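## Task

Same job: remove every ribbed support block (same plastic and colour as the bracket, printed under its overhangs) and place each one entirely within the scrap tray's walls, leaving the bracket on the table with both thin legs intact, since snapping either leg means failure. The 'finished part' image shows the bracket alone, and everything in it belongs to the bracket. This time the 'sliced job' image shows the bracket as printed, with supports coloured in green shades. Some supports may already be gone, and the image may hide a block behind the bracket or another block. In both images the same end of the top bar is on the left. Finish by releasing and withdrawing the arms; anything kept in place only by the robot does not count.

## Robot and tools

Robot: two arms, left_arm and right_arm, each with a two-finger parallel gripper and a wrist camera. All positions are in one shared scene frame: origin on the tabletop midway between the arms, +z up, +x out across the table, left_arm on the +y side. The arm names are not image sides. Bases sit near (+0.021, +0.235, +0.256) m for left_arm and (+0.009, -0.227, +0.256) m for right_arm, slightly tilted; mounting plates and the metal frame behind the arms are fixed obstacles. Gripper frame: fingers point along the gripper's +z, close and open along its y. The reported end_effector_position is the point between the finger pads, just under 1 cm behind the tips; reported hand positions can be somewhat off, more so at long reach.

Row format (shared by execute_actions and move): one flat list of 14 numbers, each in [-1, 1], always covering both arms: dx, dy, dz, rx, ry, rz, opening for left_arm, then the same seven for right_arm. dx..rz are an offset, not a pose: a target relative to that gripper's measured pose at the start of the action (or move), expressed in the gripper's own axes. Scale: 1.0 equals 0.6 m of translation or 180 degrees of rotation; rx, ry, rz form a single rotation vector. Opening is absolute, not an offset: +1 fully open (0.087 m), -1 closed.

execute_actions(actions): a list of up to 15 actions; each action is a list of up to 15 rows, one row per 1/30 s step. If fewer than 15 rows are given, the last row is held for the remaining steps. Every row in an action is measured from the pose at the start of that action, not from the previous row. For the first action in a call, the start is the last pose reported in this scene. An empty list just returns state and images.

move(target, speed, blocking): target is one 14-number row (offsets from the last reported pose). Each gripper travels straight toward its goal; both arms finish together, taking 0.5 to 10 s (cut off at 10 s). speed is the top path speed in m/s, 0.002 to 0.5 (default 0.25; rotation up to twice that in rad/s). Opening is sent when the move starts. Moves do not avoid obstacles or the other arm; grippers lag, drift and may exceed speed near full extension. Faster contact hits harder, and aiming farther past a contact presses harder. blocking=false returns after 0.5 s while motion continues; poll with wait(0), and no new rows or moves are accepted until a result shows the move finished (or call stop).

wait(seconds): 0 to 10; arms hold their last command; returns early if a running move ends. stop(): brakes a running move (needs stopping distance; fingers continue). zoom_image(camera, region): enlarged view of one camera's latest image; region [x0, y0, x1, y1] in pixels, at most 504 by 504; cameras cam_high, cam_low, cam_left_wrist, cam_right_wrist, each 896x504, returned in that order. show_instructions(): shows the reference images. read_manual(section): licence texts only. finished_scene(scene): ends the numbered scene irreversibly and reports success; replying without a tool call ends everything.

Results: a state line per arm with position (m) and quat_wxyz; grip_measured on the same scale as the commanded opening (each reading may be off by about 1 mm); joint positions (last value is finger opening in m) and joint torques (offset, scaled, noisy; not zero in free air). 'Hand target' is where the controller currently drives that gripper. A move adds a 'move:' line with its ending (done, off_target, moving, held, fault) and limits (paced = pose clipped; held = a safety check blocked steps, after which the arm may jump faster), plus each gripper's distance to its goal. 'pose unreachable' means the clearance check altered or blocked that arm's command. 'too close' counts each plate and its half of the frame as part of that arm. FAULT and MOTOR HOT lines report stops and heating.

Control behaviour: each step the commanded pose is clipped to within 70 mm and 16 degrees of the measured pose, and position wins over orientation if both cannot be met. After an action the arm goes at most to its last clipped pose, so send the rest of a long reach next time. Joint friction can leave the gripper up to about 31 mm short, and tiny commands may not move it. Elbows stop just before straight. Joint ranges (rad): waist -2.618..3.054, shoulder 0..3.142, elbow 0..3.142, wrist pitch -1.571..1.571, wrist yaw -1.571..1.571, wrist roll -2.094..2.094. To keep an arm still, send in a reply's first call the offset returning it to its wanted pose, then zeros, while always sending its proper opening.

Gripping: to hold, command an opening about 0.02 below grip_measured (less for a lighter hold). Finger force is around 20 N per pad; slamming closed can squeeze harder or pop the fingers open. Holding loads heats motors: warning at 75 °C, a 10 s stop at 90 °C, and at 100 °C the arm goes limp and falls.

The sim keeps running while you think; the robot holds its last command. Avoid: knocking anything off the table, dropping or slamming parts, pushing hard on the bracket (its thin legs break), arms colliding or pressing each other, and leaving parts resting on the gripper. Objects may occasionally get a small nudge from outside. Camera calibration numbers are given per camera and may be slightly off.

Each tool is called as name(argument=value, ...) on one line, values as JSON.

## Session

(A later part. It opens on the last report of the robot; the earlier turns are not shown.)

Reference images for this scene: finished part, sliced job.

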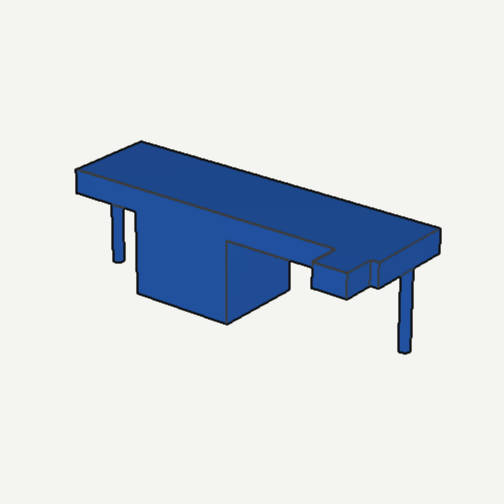

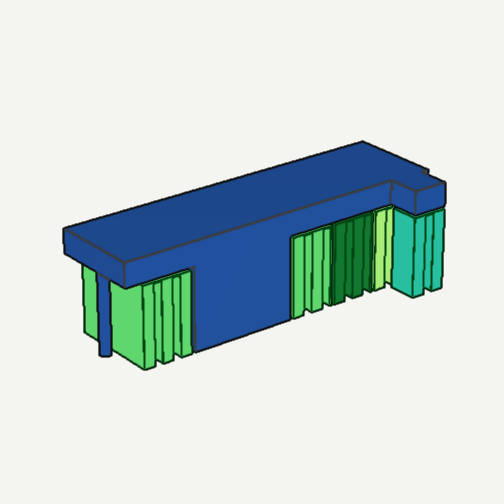

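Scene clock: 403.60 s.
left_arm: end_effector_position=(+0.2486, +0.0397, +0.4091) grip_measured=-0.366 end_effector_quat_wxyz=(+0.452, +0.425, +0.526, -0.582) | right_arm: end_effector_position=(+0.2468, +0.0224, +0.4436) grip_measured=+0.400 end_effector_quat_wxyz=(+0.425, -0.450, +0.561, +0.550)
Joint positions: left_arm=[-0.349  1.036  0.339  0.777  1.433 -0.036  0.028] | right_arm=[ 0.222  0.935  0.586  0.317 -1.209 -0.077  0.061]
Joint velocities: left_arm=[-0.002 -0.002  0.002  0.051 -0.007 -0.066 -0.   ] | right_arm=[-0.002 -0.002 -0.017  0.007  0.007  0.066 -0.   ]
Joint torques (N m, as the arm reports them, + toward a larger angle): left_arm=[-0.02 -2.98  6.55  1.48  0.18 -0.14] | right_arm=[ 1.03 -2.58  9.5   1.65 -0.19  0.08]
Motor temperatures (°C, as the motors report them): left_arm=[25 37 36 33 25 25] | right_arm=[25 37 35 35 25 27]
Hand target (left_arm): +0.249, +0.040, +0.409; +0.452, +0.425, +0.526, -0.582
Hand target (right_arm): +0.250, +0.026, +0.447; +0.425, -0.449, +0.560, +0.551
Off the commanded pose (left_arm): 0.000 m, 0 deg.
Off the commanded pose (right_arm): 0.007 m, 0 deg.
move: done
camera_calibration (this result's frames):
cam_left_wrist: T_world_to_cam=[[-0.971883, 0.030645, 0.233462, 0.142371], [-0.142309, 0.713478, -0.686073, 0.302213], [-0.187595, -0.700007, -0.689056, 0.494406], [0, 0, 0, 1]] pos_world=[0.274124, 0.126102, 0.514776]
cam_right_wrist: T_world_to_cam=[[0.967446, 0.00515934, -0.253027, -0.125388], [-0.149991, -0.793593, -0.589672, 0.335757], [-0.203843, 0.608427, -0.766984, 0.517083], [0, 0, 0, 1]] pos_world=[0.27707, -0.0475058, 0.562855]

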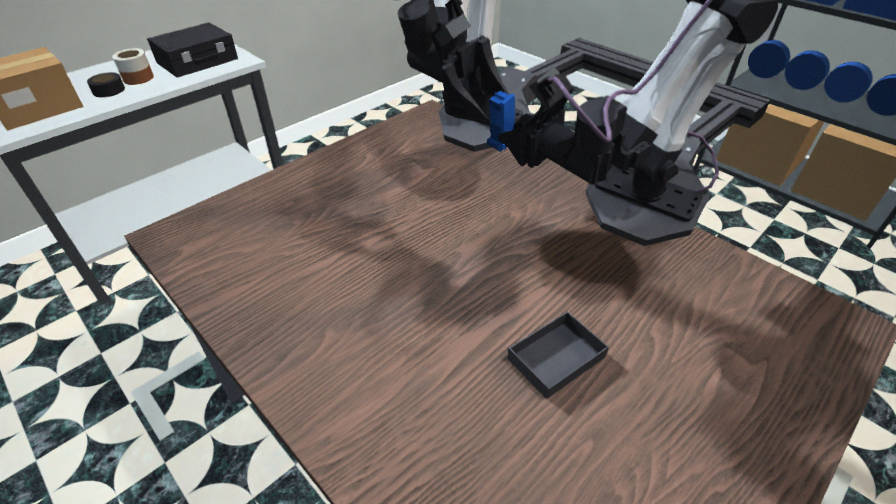

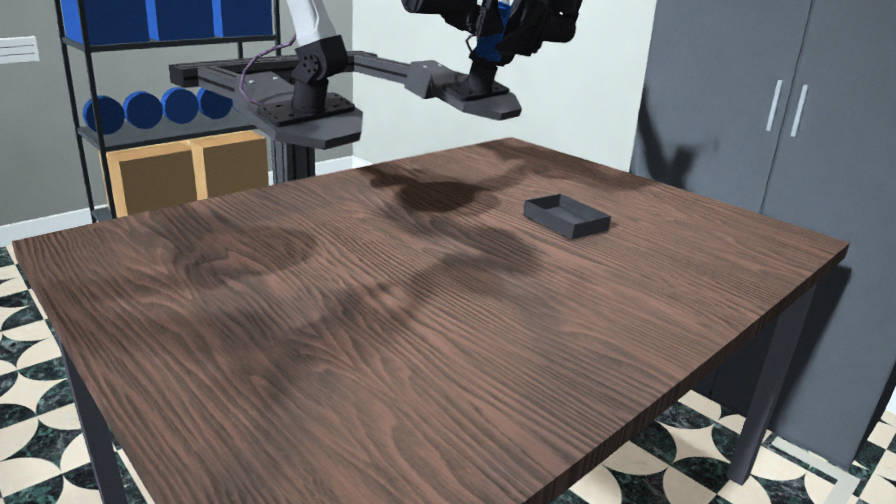

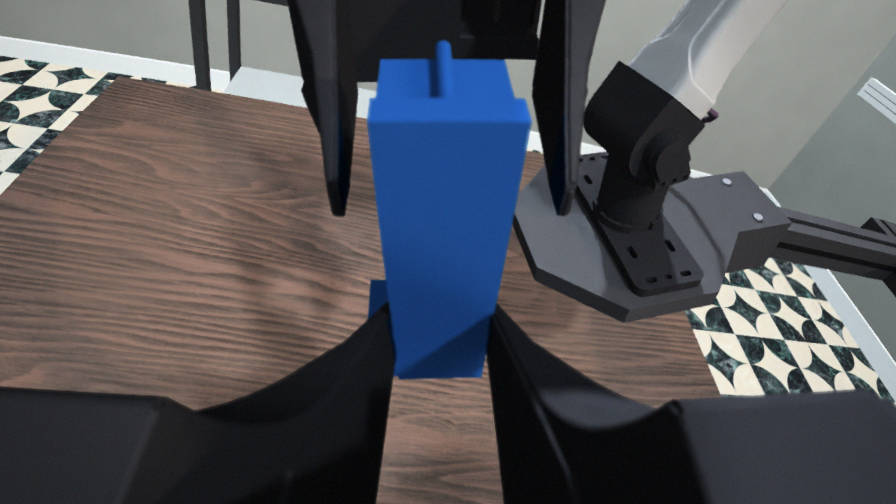

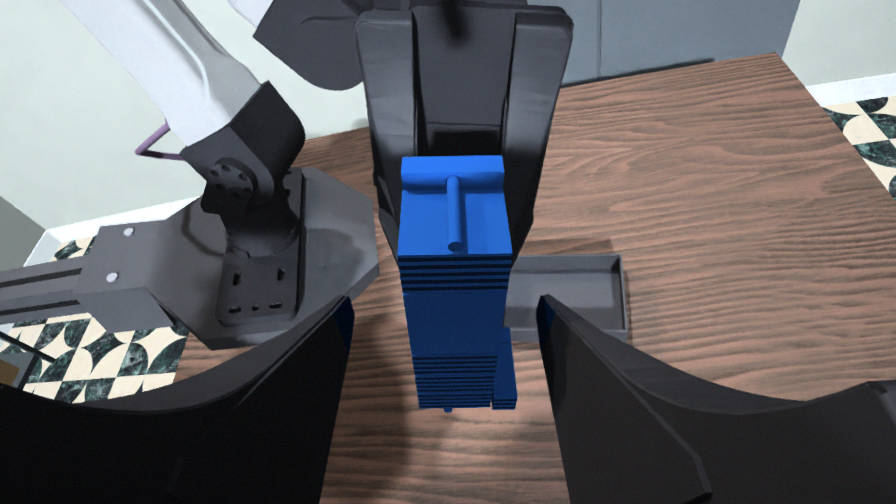

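move(target=[0, 0, 0, 0, 0, 0, -0.41, -0.0108, -0.0083, 0.0177, 0, 0, 0, 0.1], speed=0.02)

zoom_image(camera="cam_right_wrist", region=[320, 140, 600, 420])

Scene clock: 412.43 s.
left_arm: end_effector_position=(+0.2486, +0.0397, +0.4091) grip_measured=-0.366 end_effector_quat_wxyz=(+0.452, +0.425, +0.526, -0.582) | right_arm: end_effector_position=(+0.2499, +0.0295, +0.4460) grip_measured=+0.100 end_effector_quat_wxyz=(+0.426, -0.450, +0.561, +0.549)
Joint positions: left_arm=[-0.349  1.036  0.339  0.777  1.433 -0.036  0.028] | right_arm=[ 0.253  0.956  0.607  0.318 -1.178 -0.077  0.048]
Joint velocities: left_arm=[-0.012  0.007 -0.012 -0.022  0.037 -0.037 -0.001] | right_arm=[-0.007  0.002 -0.002 -0.022 -0.007 -0.022  0.001]
Joint torques (N m, as the arm reports them, + toward a larger angle): left_arm=[-0.03 -3.02  6.61  1.48  0.19 -0.14] | right_arm=[ 1.12 -2.85  9.54  1.63 -0.16  0.05]
Motor temperatures (°C, as the motors report them): left_arm=[25 37 36 33 25 25] | right_arm=[25 36 36 35 25 27]
Hand target (left_arm): +0.249, +0.040, +0.409; +0.452, +0.425, +0.526, -0.582
Hand target (right_arm): +0.253, +0.033, +0.449; +0.426, -0.450, +0.561, +0.550
Off the commanded pose (left_arm): 0.000 m, 0 deg.
Off the commanded pose (right_arm): 0.005 m, 0 deg.
move: done
camera_calibration (this result's frames):
cam_left_wrist: T_world_to_cam=[[-0.971883, 0.030645, 0.233462, 0.142371], [-0.142309, 0.713478, -0.686073, 0.302213], [-0.187595, -0.700007, -0.689056, 0.494406], [0, 0, 0, 1]] pos_world=[0.274124, 0.126102, 0.514776]
cam_right_wrist: T_world_to_cam=[[0.967912, 0.00370559, -0.251261, -0.128665], [-0.14995, -0.793841, -0.589348, 0.343065], [-0.201645, 0.608114, -0.767813, 0.515091], [0, 0, 0, 1]] pos_world=[0.279844, -0.0404181, 0.56535]

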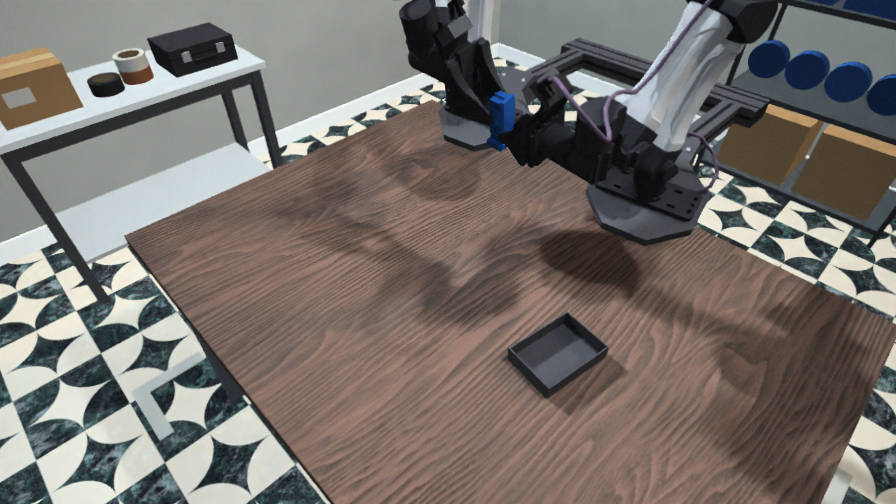

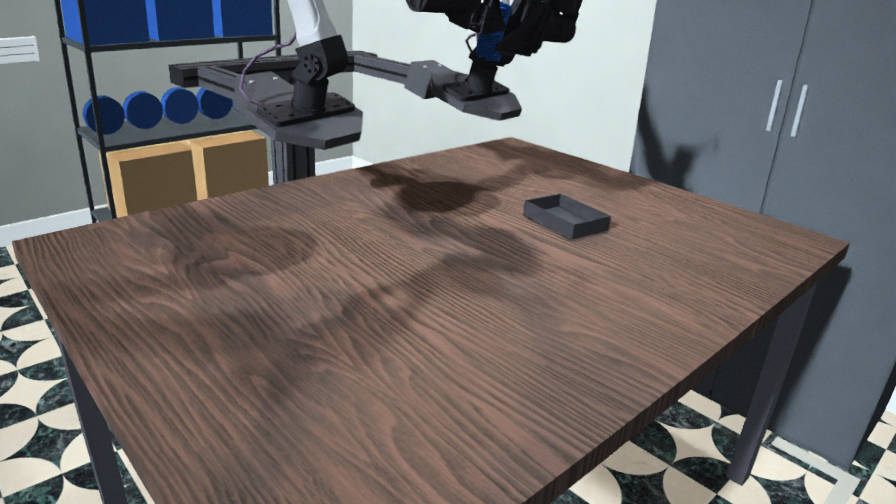

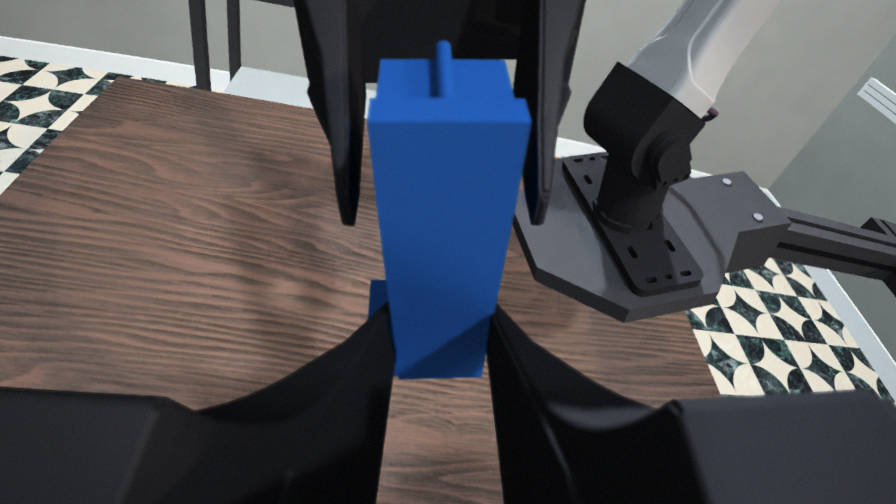

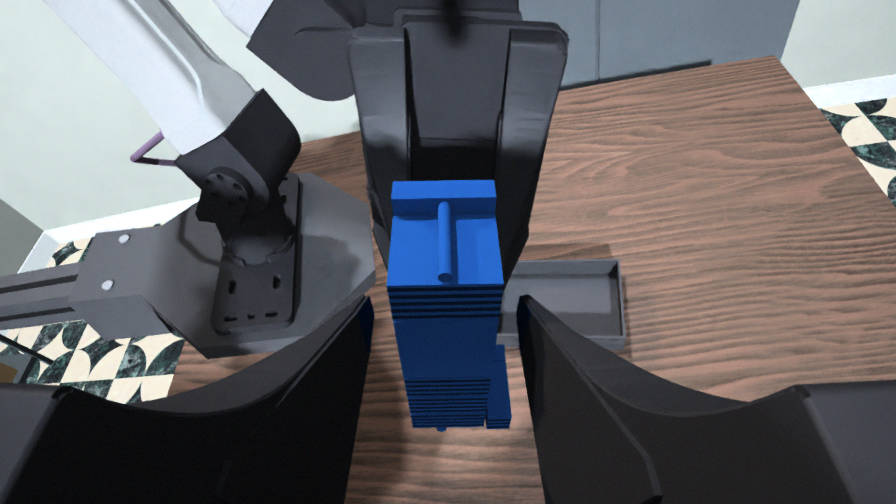

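Region (320, 140, 600, 420) of cam_right_wrist's 896x504 image, scaled by 1.800, with more detail than that image has.

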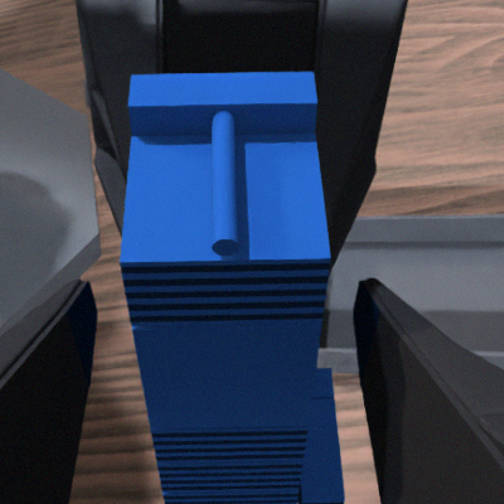

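execute_actions(actions=[[[0,0,0,0,0,0,-0.41,0,0,0,0,0,0,0.06],[0,0,0,0,0,0,-0.41,0,0,0,0,0,0,0.02],[0,0,0,0,0,0,-0.41,0,0,0,0,0,0,-0.02],[0,0,0,0,0,0,-0.41,0,0,0,0,0,0,-0.06],[0,0,0,0,0,0,-0.41,0,0,0,0,0,0,-0.10],[0,0,0,0,0,0,-0.41,0,0,0,0,0,0,-0.14],[0,0,0,0,0,0,-0.41,0,0,0,0,0,0,-0.17],[0,0,0,0,0,0,-0.41,0,0,0,0,0,0,-0.20],[0,0,0,0,0,0,-0.41,0,0,0,0,0,0,-0.22],[0,0,0,0,0,0,-0.41,0,0,0,0,0,0,-0.24],[0,0,0,0,0,0,-0.41,0,0,0,0,0,0,-0.255],[0,0,0,0,0,0,-0.41,0,0,0,0,0,0,-0.27],[0,0,0,0,0,0,-0.41,0,0,0,0,0,0,-0.28],[0,0,0,0,0,0,-0.41,0,0,0,0,0,0,-0.29],[0,0,0,0,0,0,-0.41,0,0,0,0,0,0,-0.30]],[[0,0,0,0,0,0,-0.41,0,0,0,0,0,0,-0.307],[0,0,0,0,0,0,-0.41,0,0,0,0,0,0,-0.314],[0,0,0,0,0,0,-0.41,0,0,0,0,0,0,-0.321],[0,0,0,0,0,0,-0.41,0,0,0,0,0,0,-0.328],[0,0,0,0,0,0,-0.41,0,0,0,0,0,0,-0.335],[0,0,0,0,0,0,-0.41,0,0,0,0,0,0,-0.342],[0,0,0,0,0,0,-0.41,0,0,0,0,0,0,-0.349],[0,0,0,0,0,0,-0.41,0,0,0,0,0,0,-0.356],[0,0,0,0,0,0,-0.41,0,0,0,0,0,0,-0.363],[0,0,0,0,0,0,-0.41,0,0,0,0,0,0,-0.37],[0,0,0,0,0,0,-0.41,0,0,0,0,0,0,-0.377],[0,0,0,0,0,0,-0.41,0,0,0,0,0,0,-0.385]]])

Scene clock: 420.37 s.
left_arm: end_effector_position=(+0.2486, +0.0397, +0.4091) grip_measured=-0.366 end_effector_quat_wxyz=(+0.452, +0.425, +0.526, -0.582) | right_arm: end_effector_position=(+0.2502, +0.0295, +0.4458) grip_measured=-0.338 end_effector_quat_wxyz=(+0.426, -0.450, +0.561, +0.549)
Joint positions: left_arm=[-0.349  1.036  0.339  0.777  1.433 -0.036  0.028] | right_arm=[ 0.253  0.956  0.607  0.318 -1.176 -0.077  0.029]
Joint velocities: left_arm=[ 0.002 -0.012  0.007  0.022 -0.007  0.037 -0.   ] | right_arm=[-0.017 -0.007  0.002 -0.066  0.022 -0.081 -0.   ]
Joint torques (N m, as the arm reports them, + toward a larger angle): left_arm=[-0.03 -3.04  6.55  1.49  0.17 -0.14] | right_arm=[-0.08 -4.04  7.95  1.65 -0.32  0.02]
Motor temperatures (°C, as the motors report them): left_arm=[25 36 36 33 25 25] | right_arm=[25 36 37 35 25 27]
Hand target (left_arm): +0.249, +0.040, +0.409; +0.452, +0.425, +0.526, -0.582
Hand target (right_arm): +0.250, +0.029, +0.446; +0.426, -0.450, +0.561, +0.549
Off the commanded pose (left_arm): 0.000 m, 0 deg.
Off the commanded pose (right_arm): 0.000 m, 0 deg.
camera_calibration (this result's frames):
cam_left_wrist: T_world_to_cam=[[-0.971883, 0.030645, 0.233462, 0.142371], [-0.142309, 0.713478, -0.686073, 0.302213], [-0.187595, -0.700007, -0.689056, 0.494406], [0, 0, 0, 1]] pos_world=[0.274124, 0.126102, 0.514776]
cam_right_wrist: T_world_to_cam=[[0.967842, 0.00217863, -0.251548, -0.128789], [-0.15125, -0.793988, -0.588818, 0.343103], [-0.201009, 0.60793, -0.768126, 0.514981], [0, 0, 0, 1]] pos_world=[0.280058, -0.0403724, 0.565199]

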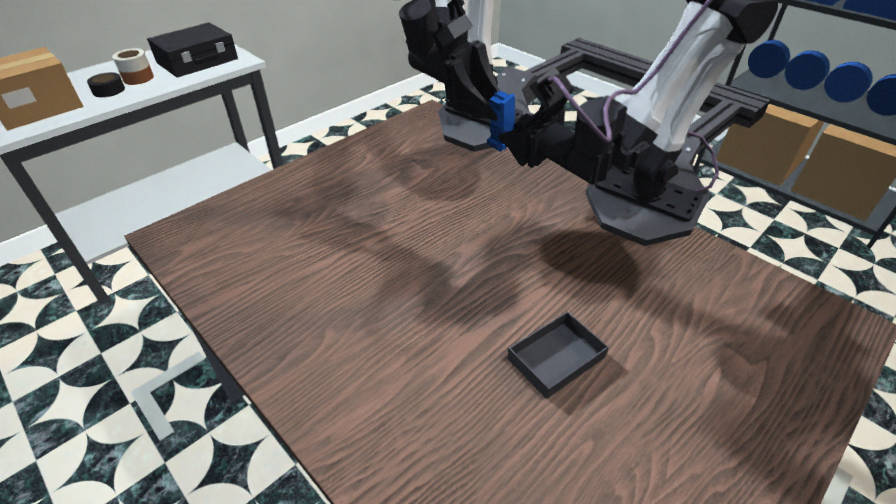

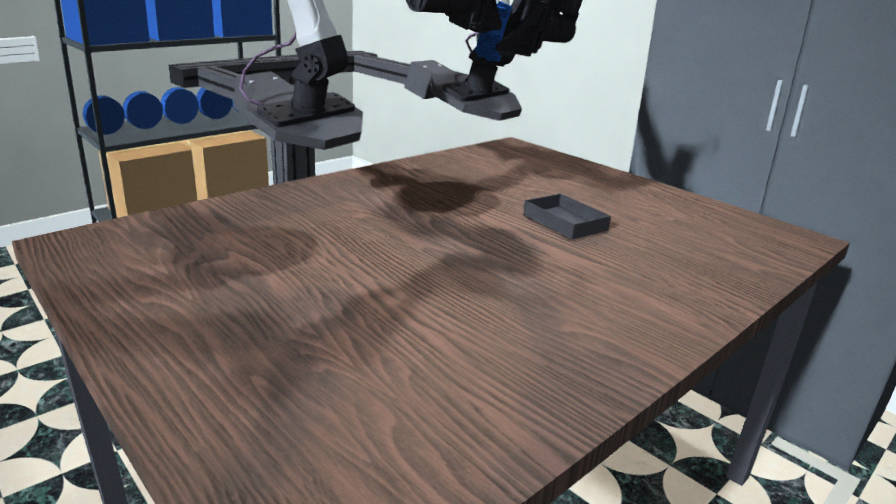

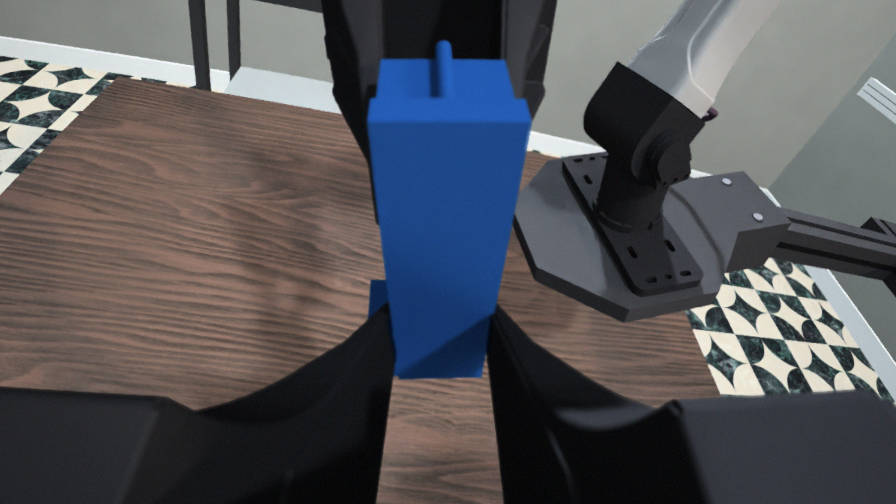

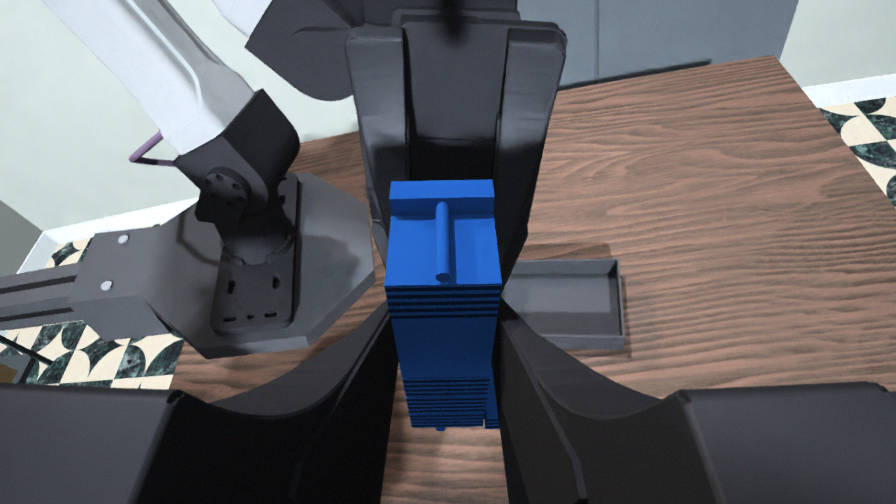

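execute_actions(actions=[[[0,0,0,0,0,0,-0.39,0,0,0,0,0,0,-0.385],[0,0,0,0,0,0,-0.37,0,0,0,0,0,0,-0.385],[0,0,0,0,0,0,-0.355,0,0,0,0,0,0,-0.385],[0,0,0,0,0,0,-0.34,0,0,0,0,0,0,-0.385],[0,0,0,0,0,0,-0.32,0,0,0,0,0,0,-0.385],[0,0,0,0,0,0,-0.28,0,0,0,0,0,0,-0.385],[0,0,0,0,0,0,-0.2,0,0,0,0,0,0,-0.385],[0,0,0,0,0,0,-0.1,0,0,0,0,0,0,-0.385],[0,0,0,0,0,0,0.05,0,0,0,0,0,0,-0.385],[0,0,0,0,0,0,0.2,0,0,0,0,0,0,-0.385],[0,0,0,0,0,0,0.4,0,0,0,0,0,0,-0.385],[0,0,0,0,0,0,0.6,0,0,0,0,0,0,-0.385],[0,0,0,0,0,0,0.8,0,0,0,0,0,0,-0.385],[0,0,0,0,0,0,1.0,0,0,0,0,0,0,-0.385]]])

move(target=[0.2947, 0.1512, -0.331, 0.0685, 0.5321, 0.1729, 1, 0.2253, -0.3203, -0.0785, 0.2917, 0.0545, 0.3618, -0.385], speed=0.25)

Scene clock: 499.00 s.
left_arm: end_effector_position=(+0.2486, +0.0397, +0.4091) grip_measured=+0.971 end_effector_quat_wxyz=(+0.452, +0.425, +0.526, -0.582) | right_arm: end_effector_position=(+0.2502, +0.0295, +0.4458) grip_measured=-0.338 end_effector_quat_wxyz=(+0.426, -0.450, +0.561, +0.549)
Joint positions: left_arm=[-0.349  1.036  0.339  0.777  1.433 -0.036  0.086] | right_arm=[ 0.253  0.956  0.607  0.318 -1.176 -0.077  0.029]
Joint velocities: left_arm=[-0.002 -0.007 -0.022  0.051 -0.051  0.022  0.045] | right_arm=[-0.012  0.002 -0.007  0.022  0.007 -0.022  0.   ]
Joint torques (N m, as the arm reports them, + toward a larger angle): left_arm=[-0.02 -3.03  6.58  1.48  0.18 -0.15] | right_arm=[-0.07 -4.01  7.98  1.65 -0.3   0.  ]
Motor temperatures (°C, as the motors report them): left_arm=[25 34 37 34 25 25] | right_arm=[25 35 38 37 25 27]
Hand target (left_arm): +0.249, +0.040, +0.409; +0.452, +0.425, +0.526, -0.582
Hand target (right_arm): +0.250, +0.029, +0.446; +0.426, -0.450, +0.561, +0.549
Off the commanded pose (left_arm): 0.000 m, 0 deg.
Off the commanded pose (right_arm): 0.000 m, 0 deg.
camera_calibration (this result's frames):
cam_left_wrist: T_world_to_cam=[[-0.971883, 0.030645, 0.233462, 0.142371], [-0.142309, 0.713478, -0.686073, 0.302213], [-0.187595, -0.700007, -0.689056, 0.494406], [0, 0, 0, 1]] pos_world=[0.274124, 0.126102, 0.514776]
cam_right_wrist: T_world_to_cam=[[0.967842, 0.00217863, -0.251548, -0.128789], [-0.15125, -0.793988, -0.588818, 0.343103], [-0.201009, 0.60793, -0.768126, 0.514981], [0, 0, 0, 1]] pos_world=[0.280058, -0.0403724, 0.565199]

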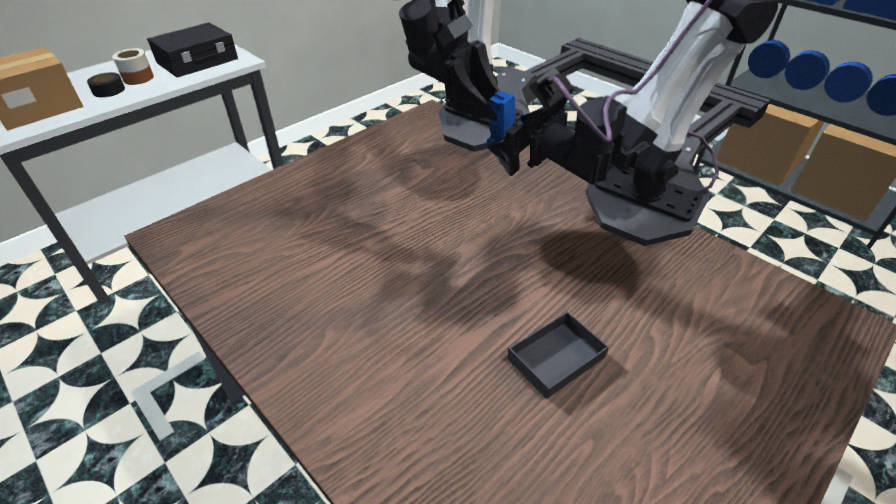

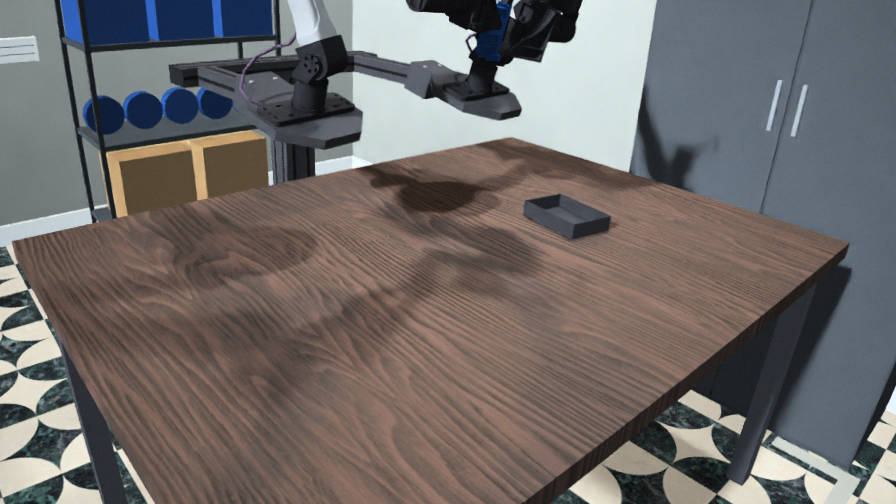

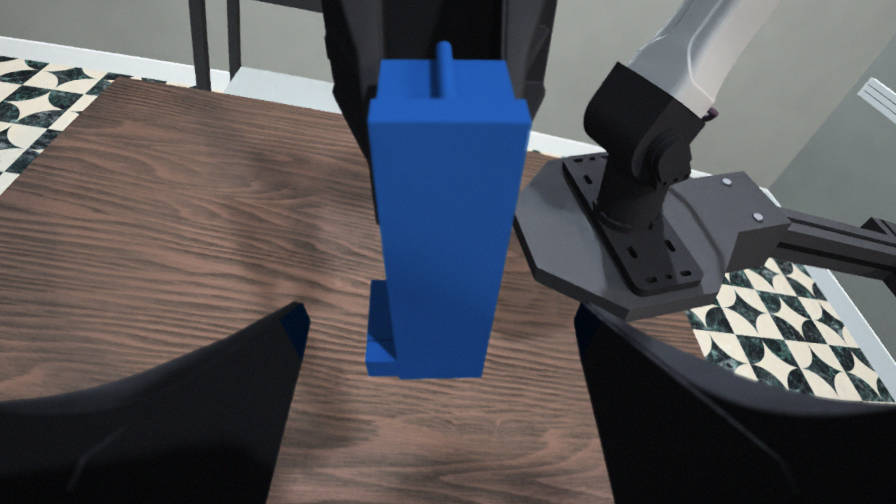

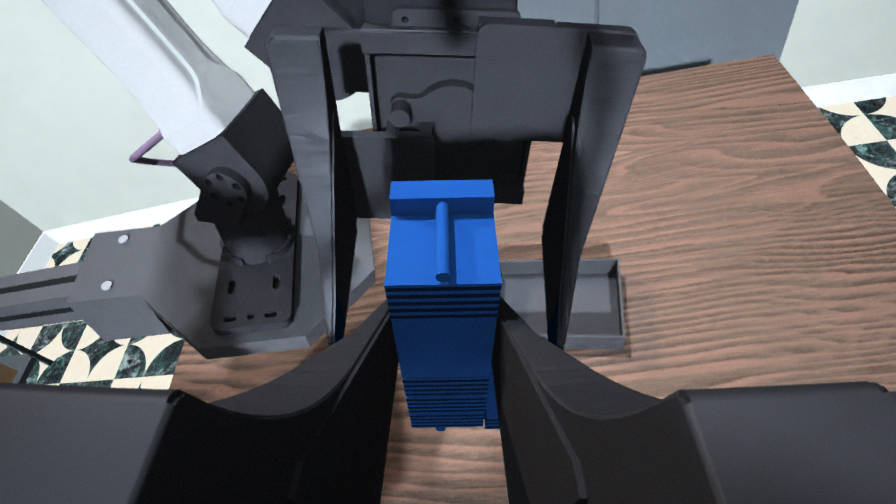

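Scene clock: 503.80 s.
left_arm: end_effector_position=(+0.3034, +0.2204, +0.2008) grip_measured=+0.996 end_effector_quat_wxyz=(+0.016, +0.859, +0.512, +0.011) | right_arm: end_effector_position=(+0.4041, -0.0164, +0.2767) grip_measured=-0.338 end_effector_quat_wxyz=(+0.182, +0.085, +0.909, +0.365)
Joint positions: left_arm=[-0.448  1.421  0.675 -0.537 -0.131  1.819  0.087] | right_arm=[ 0.111  1.578  0.985 -0.034 -0.501  0.602  0.029]
Joint velocities: left_arm=[ 0.007 -0.007 -0.022 -0.037 -0.051  0.007 -0.001] | right_arm=[-0.007 -0.002  0.012  0.007  0.051  0.066 -0.   ]
Joint torques (N m, as the arm reports them, + toward a larger angle): left_arm=[-1.29 -3.14  6.84  0.17  0.01 -0.18] | right_arm=[-1.06 -7.93  8.81  1.38 -0.24  0.08]
Motor temperatures (°C, as the motors report them): left_arm=[25 33 37 34 25 25] | right_arm=[25 35 38 37 25 27]
Hand target (left_arm): +0.302, +0.220, +0.199; +0.002, +0.860, +0.510, +0.005
Hand target (right_arm): +0.410, -0.020, +0.275; +0.181, +0.096, +0.910, +0.360
Off the commanded pose (left_arm): 0.004 m, 2 deg.
Off the commanded pose (right_arm): 0.008 m, 1 deg.
move: done; limits=paced
camera_calibration (this result's frames):
cam_left_wrist: T_world_to_cam=[[-0.881411, 0.470069, -0.0463652, 0.170573], [0.269326, 0.580778, 0.768219, -0.349439], [0.388044, 0.66463, -0.638506, 0.00212281], [0, 0, 0, 1]] pos_world=[0.243634, 0.121355, 0.27771]
cam_right_wrist: T_world_to_cam=[[-0.0413019, -0.716172, -0.6967, 0.199006], [-0.8884, -0.292758, 0.353607, 0.27565], [-0.457208, 0.633553, -0.624156, 0.508049], [0, 0, 0, 1]] pos_world=[0.485391, -0.0986544, 0.358277]

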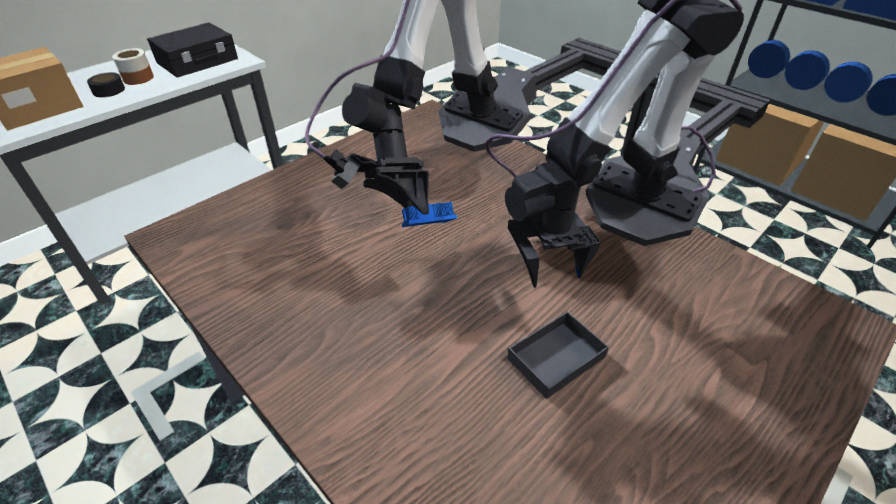

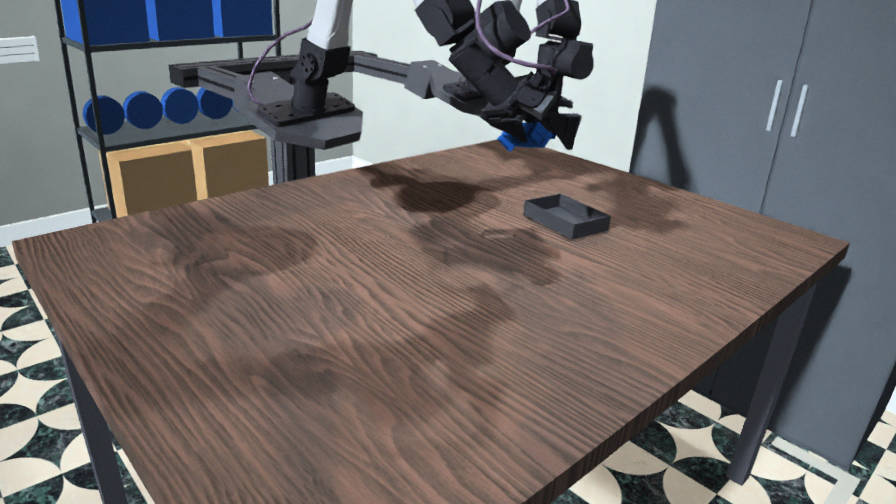

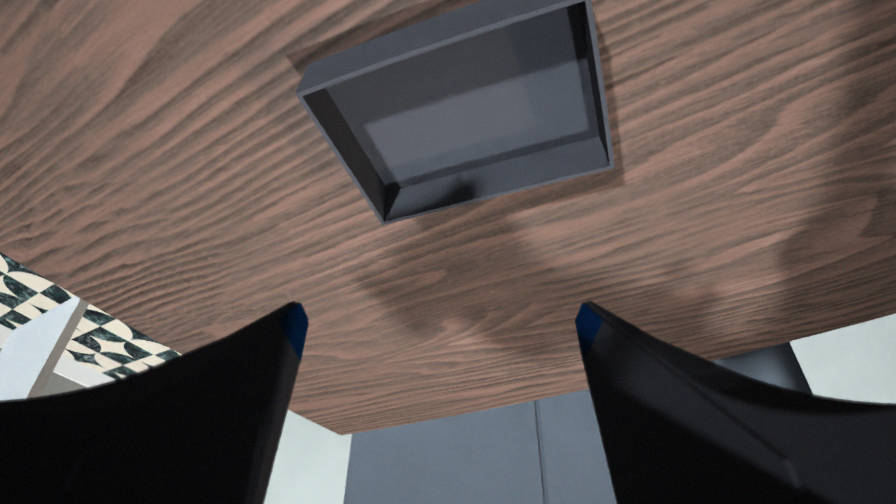

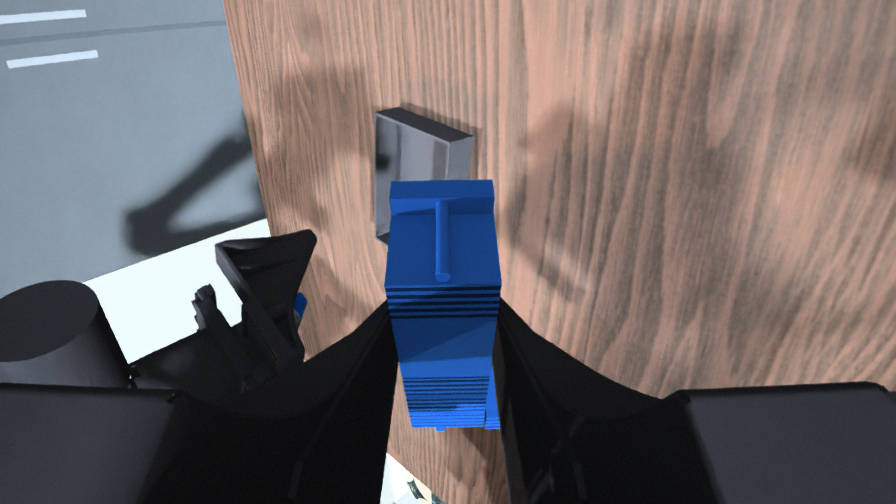

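move(target=[0, 0, 0, 0, 0, 0, 1, 0.1437, -0.2422, 0.2187, 0.2779, -0.0087, 0.1976, -0.385], speed=0.2)

Scene clock: 518.33 s.
left_arm: end_effector_position=(+0.3031, +0.2208, +0.2008) grip_measured=+0.996 end_effector_quat_wxyz=(+0.014, +0.858, +0.513, +0.012) | right_arm: end_effector_position=(+0.3771, -0.0194, +0.0669) grip_measured=-0.338 end_effector_quat_wxyz=(+0.034, +0.425, +0.905, -0.009)
Joint positions: left_arm=[-0.448  1.421  0.675 -0.538 -0.133  1.817  0.087] | right_arm=[ 0.305  2.257  1.4   -0.419  0.164  1.315  0.029]
Joint velocities: left_arm=[-0.012 -0.007  0.002 -0.007 -0.051 -0.037  0.   ] | right_arm=[ 0.012 -0.012  0.012  0.007  0.066 -0.007  0.   ]
Joint torques (N m, as the arm reports them, + toward a larger angle): left_arm=[-0.35 -5.19  5.16  0.35  0.14 -0.15] | right_arm=[  1.84 -10.92   6.41   0.21   0.11   0.1 ]
Motor temperatures (°C, as the motors report them): left_arm=[25 34 37 32 25 25] | right_arm=[25 38 38 36 25 27]
Hand target (left_arm): +0.303, +0.220, +0.201; +0.016, +0.859, +0.512, +0.012
Hand target (right_arm): +0.377, -0.014, +0.066; +0.033, +0.424, +0.905, -0.012
Off the commanded pose (left_arm): 0.001 m, 0 deg.
Off the commanded pose (right_arm): 0.007 m, 1 deg.
move: done
camera_calibration (this result's frames):
cam_left_wrist: T_world_to_cam=[[-0.882109, 0.468943, -0.0444463, 0.170146], [0.269305, 0.579483, 0.769204, -0.349546], [0.386469, 0.666552, -0.637456, 0.0018278], [0, 0, 0, 1]] pos_world=[0.243515, 0.121549, 0.277599]
cam_right_wrist: T_world_to_cam=[[-0.781414, -0.623941, -0.00945799, 0.284472], [-0.435108, 0.533932, 0.724981, 0.145323], [-0.447296, 0.570626, -0.688704, 0.365975], [0, 0, 0, 1]] pos_world=[0.449221, -0.108934, 0.149382]

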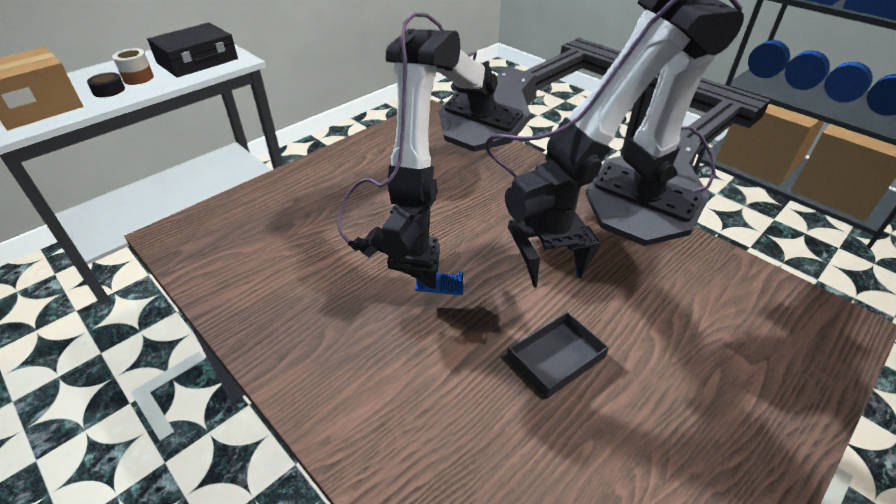

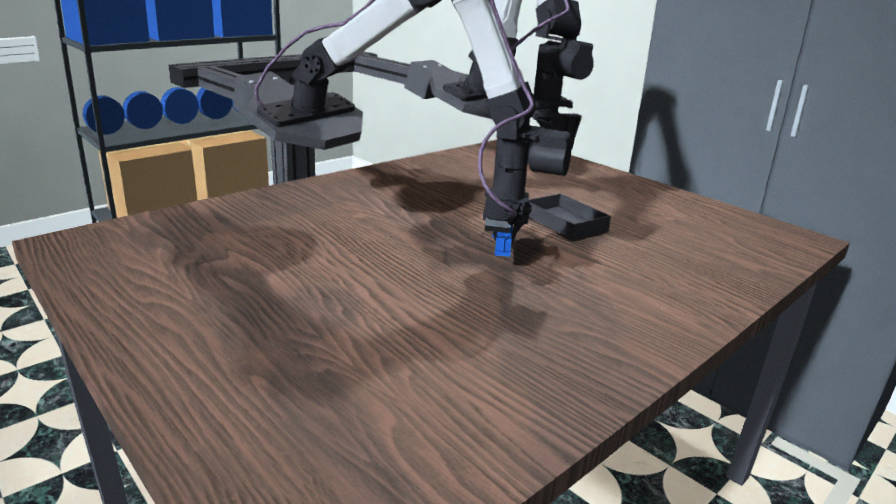

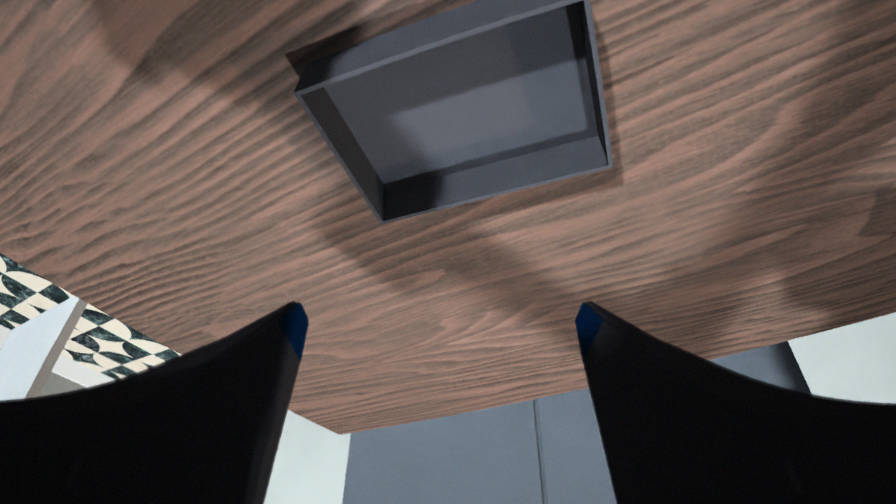

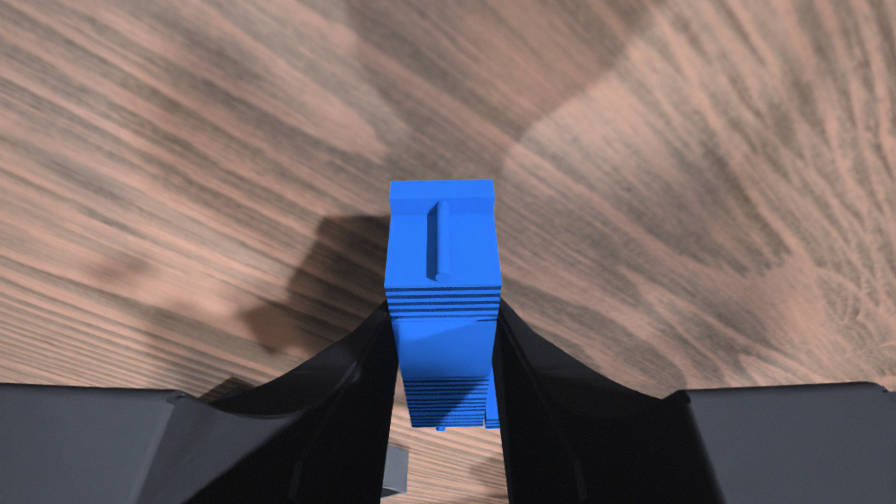

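move(target=[0, 0, 0, 0, 0, 0, 1, 0.0054, -0.001, 0.078, 0.002, 0.004, 0, -0.385], speed=0.04)

Scene clock: 526.83 s.
left_arm: end_effector_position=(+0.3031, +0.2208, +0.2008) grip_measured=+0.996 end_effector_quat_wxyz=(+0.014, +0.858, +0.513, +0.012) | right_arm: end_effector_position=(+0.3712, -0.0172, +0.0279) grip_measured=-0.338 end_effector_quat_wxyz=(+0.024, +0.421, +0.906, -0.013)
Joint positions: left_arm=[-0.448  1.421  0.675 -0.538 -0.133  1.817  0.087] | right_arm=[ 0.302  2.377  1.438 -0.354  0.154  1.308  0.029]
Joint velocities: left_arm=[-0.002 -0.002  0.017  0.022 -0.066 -0.051  0.001] | right_arm=[-0.022  0.017 -0.002  0.037 -0.066 -0.022  0.   ]
Joint torques (N m, as the arm reports them, + toward a larger angle): left_arm=[-0.27 -5.22  5.2   0.36  0.12 -0.15] | right_arm=[ -0.33 -10.17   5.82   0.48   0.    -0.01]
Motor temperatures (°C, as the motors report them): left_arm=[25 34 37 32 25 25] | right_arm=[25 40 38 35 25 27]
Hand target (left_arm): +0.303, +0.221, +0.201; +0.014, +0.858, +0.513, +0.012
Hand target (right_arm): +0.377, -0.020, +0.020; +0.027, +0.425, +0.905, -0.010
Off the commanded pose (left_arm): 0.000 m, 0 deg.
Off the commanded pose (right_arm): 0.010 m, 1 deg.
move: done
camera_calibration (this result's frames):
cam_left_wrist: T_world_to_cam=[[-0.882109, 0.468943, -0.0444463, 0.170146], [0.269305, 0.579483, 0.769204, -0.349546], [0.386469, 0.666552, -0.637456, 0.0018278], [0, 0, 0, 1]] pos_world=[0.243515, 0.121549, 0.277599]
cam_right_wrist: T_world_to_cam=[[-0.777082, -0.629375, 0.00550766, 0.27873], [-0.424035, 0.529978, 0.734383, 0.165358], [-0.465121, 0.56834, -0.678713, 0.341563], [0, 0, 0, 1]] pos_world=[0.445582, -0.106334, 0.108853]

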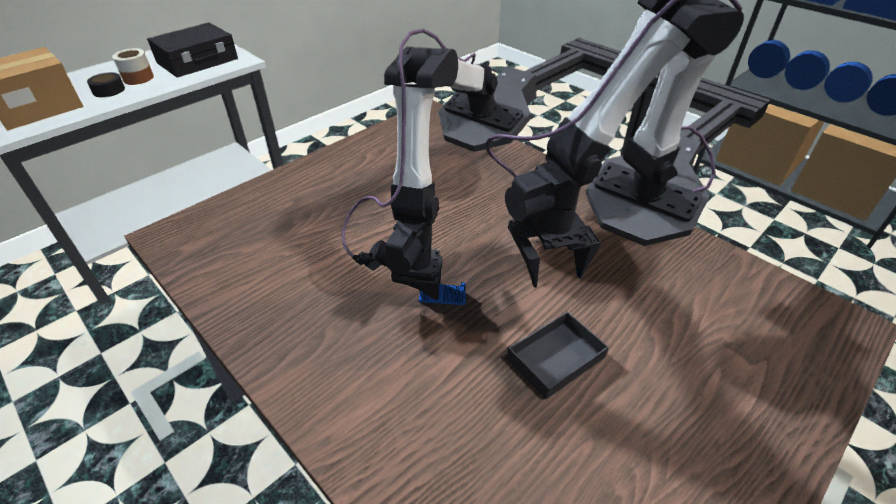

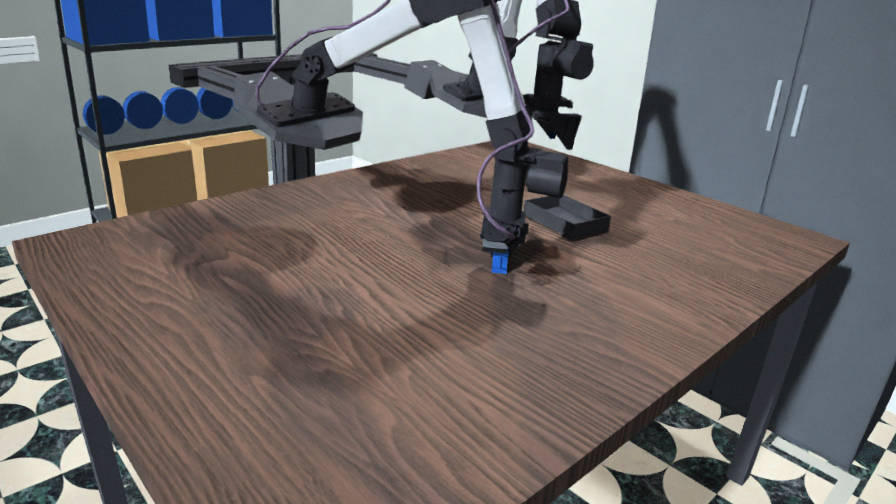

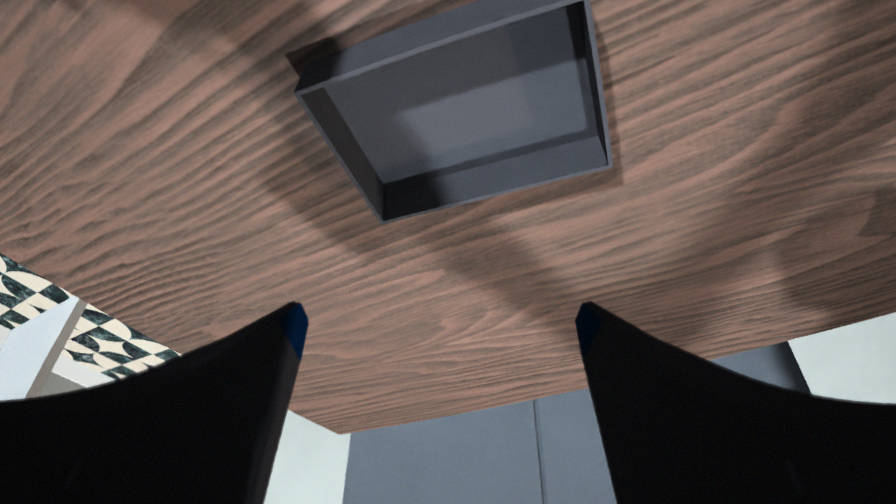

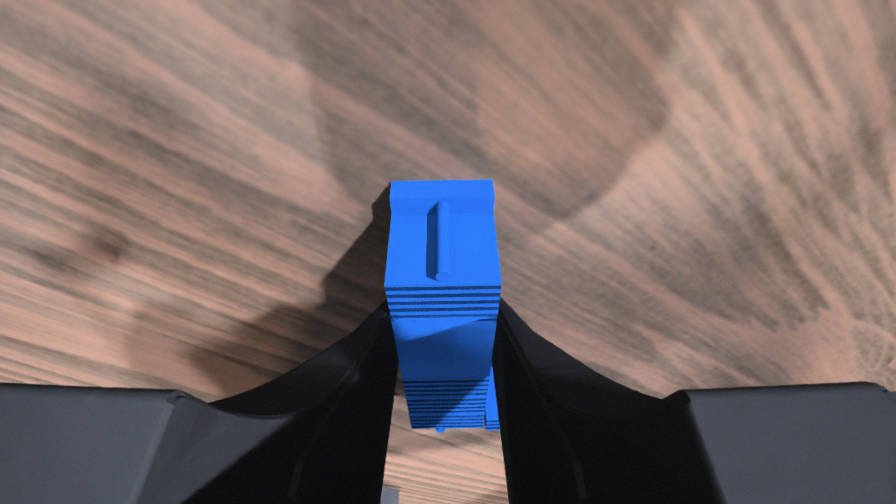

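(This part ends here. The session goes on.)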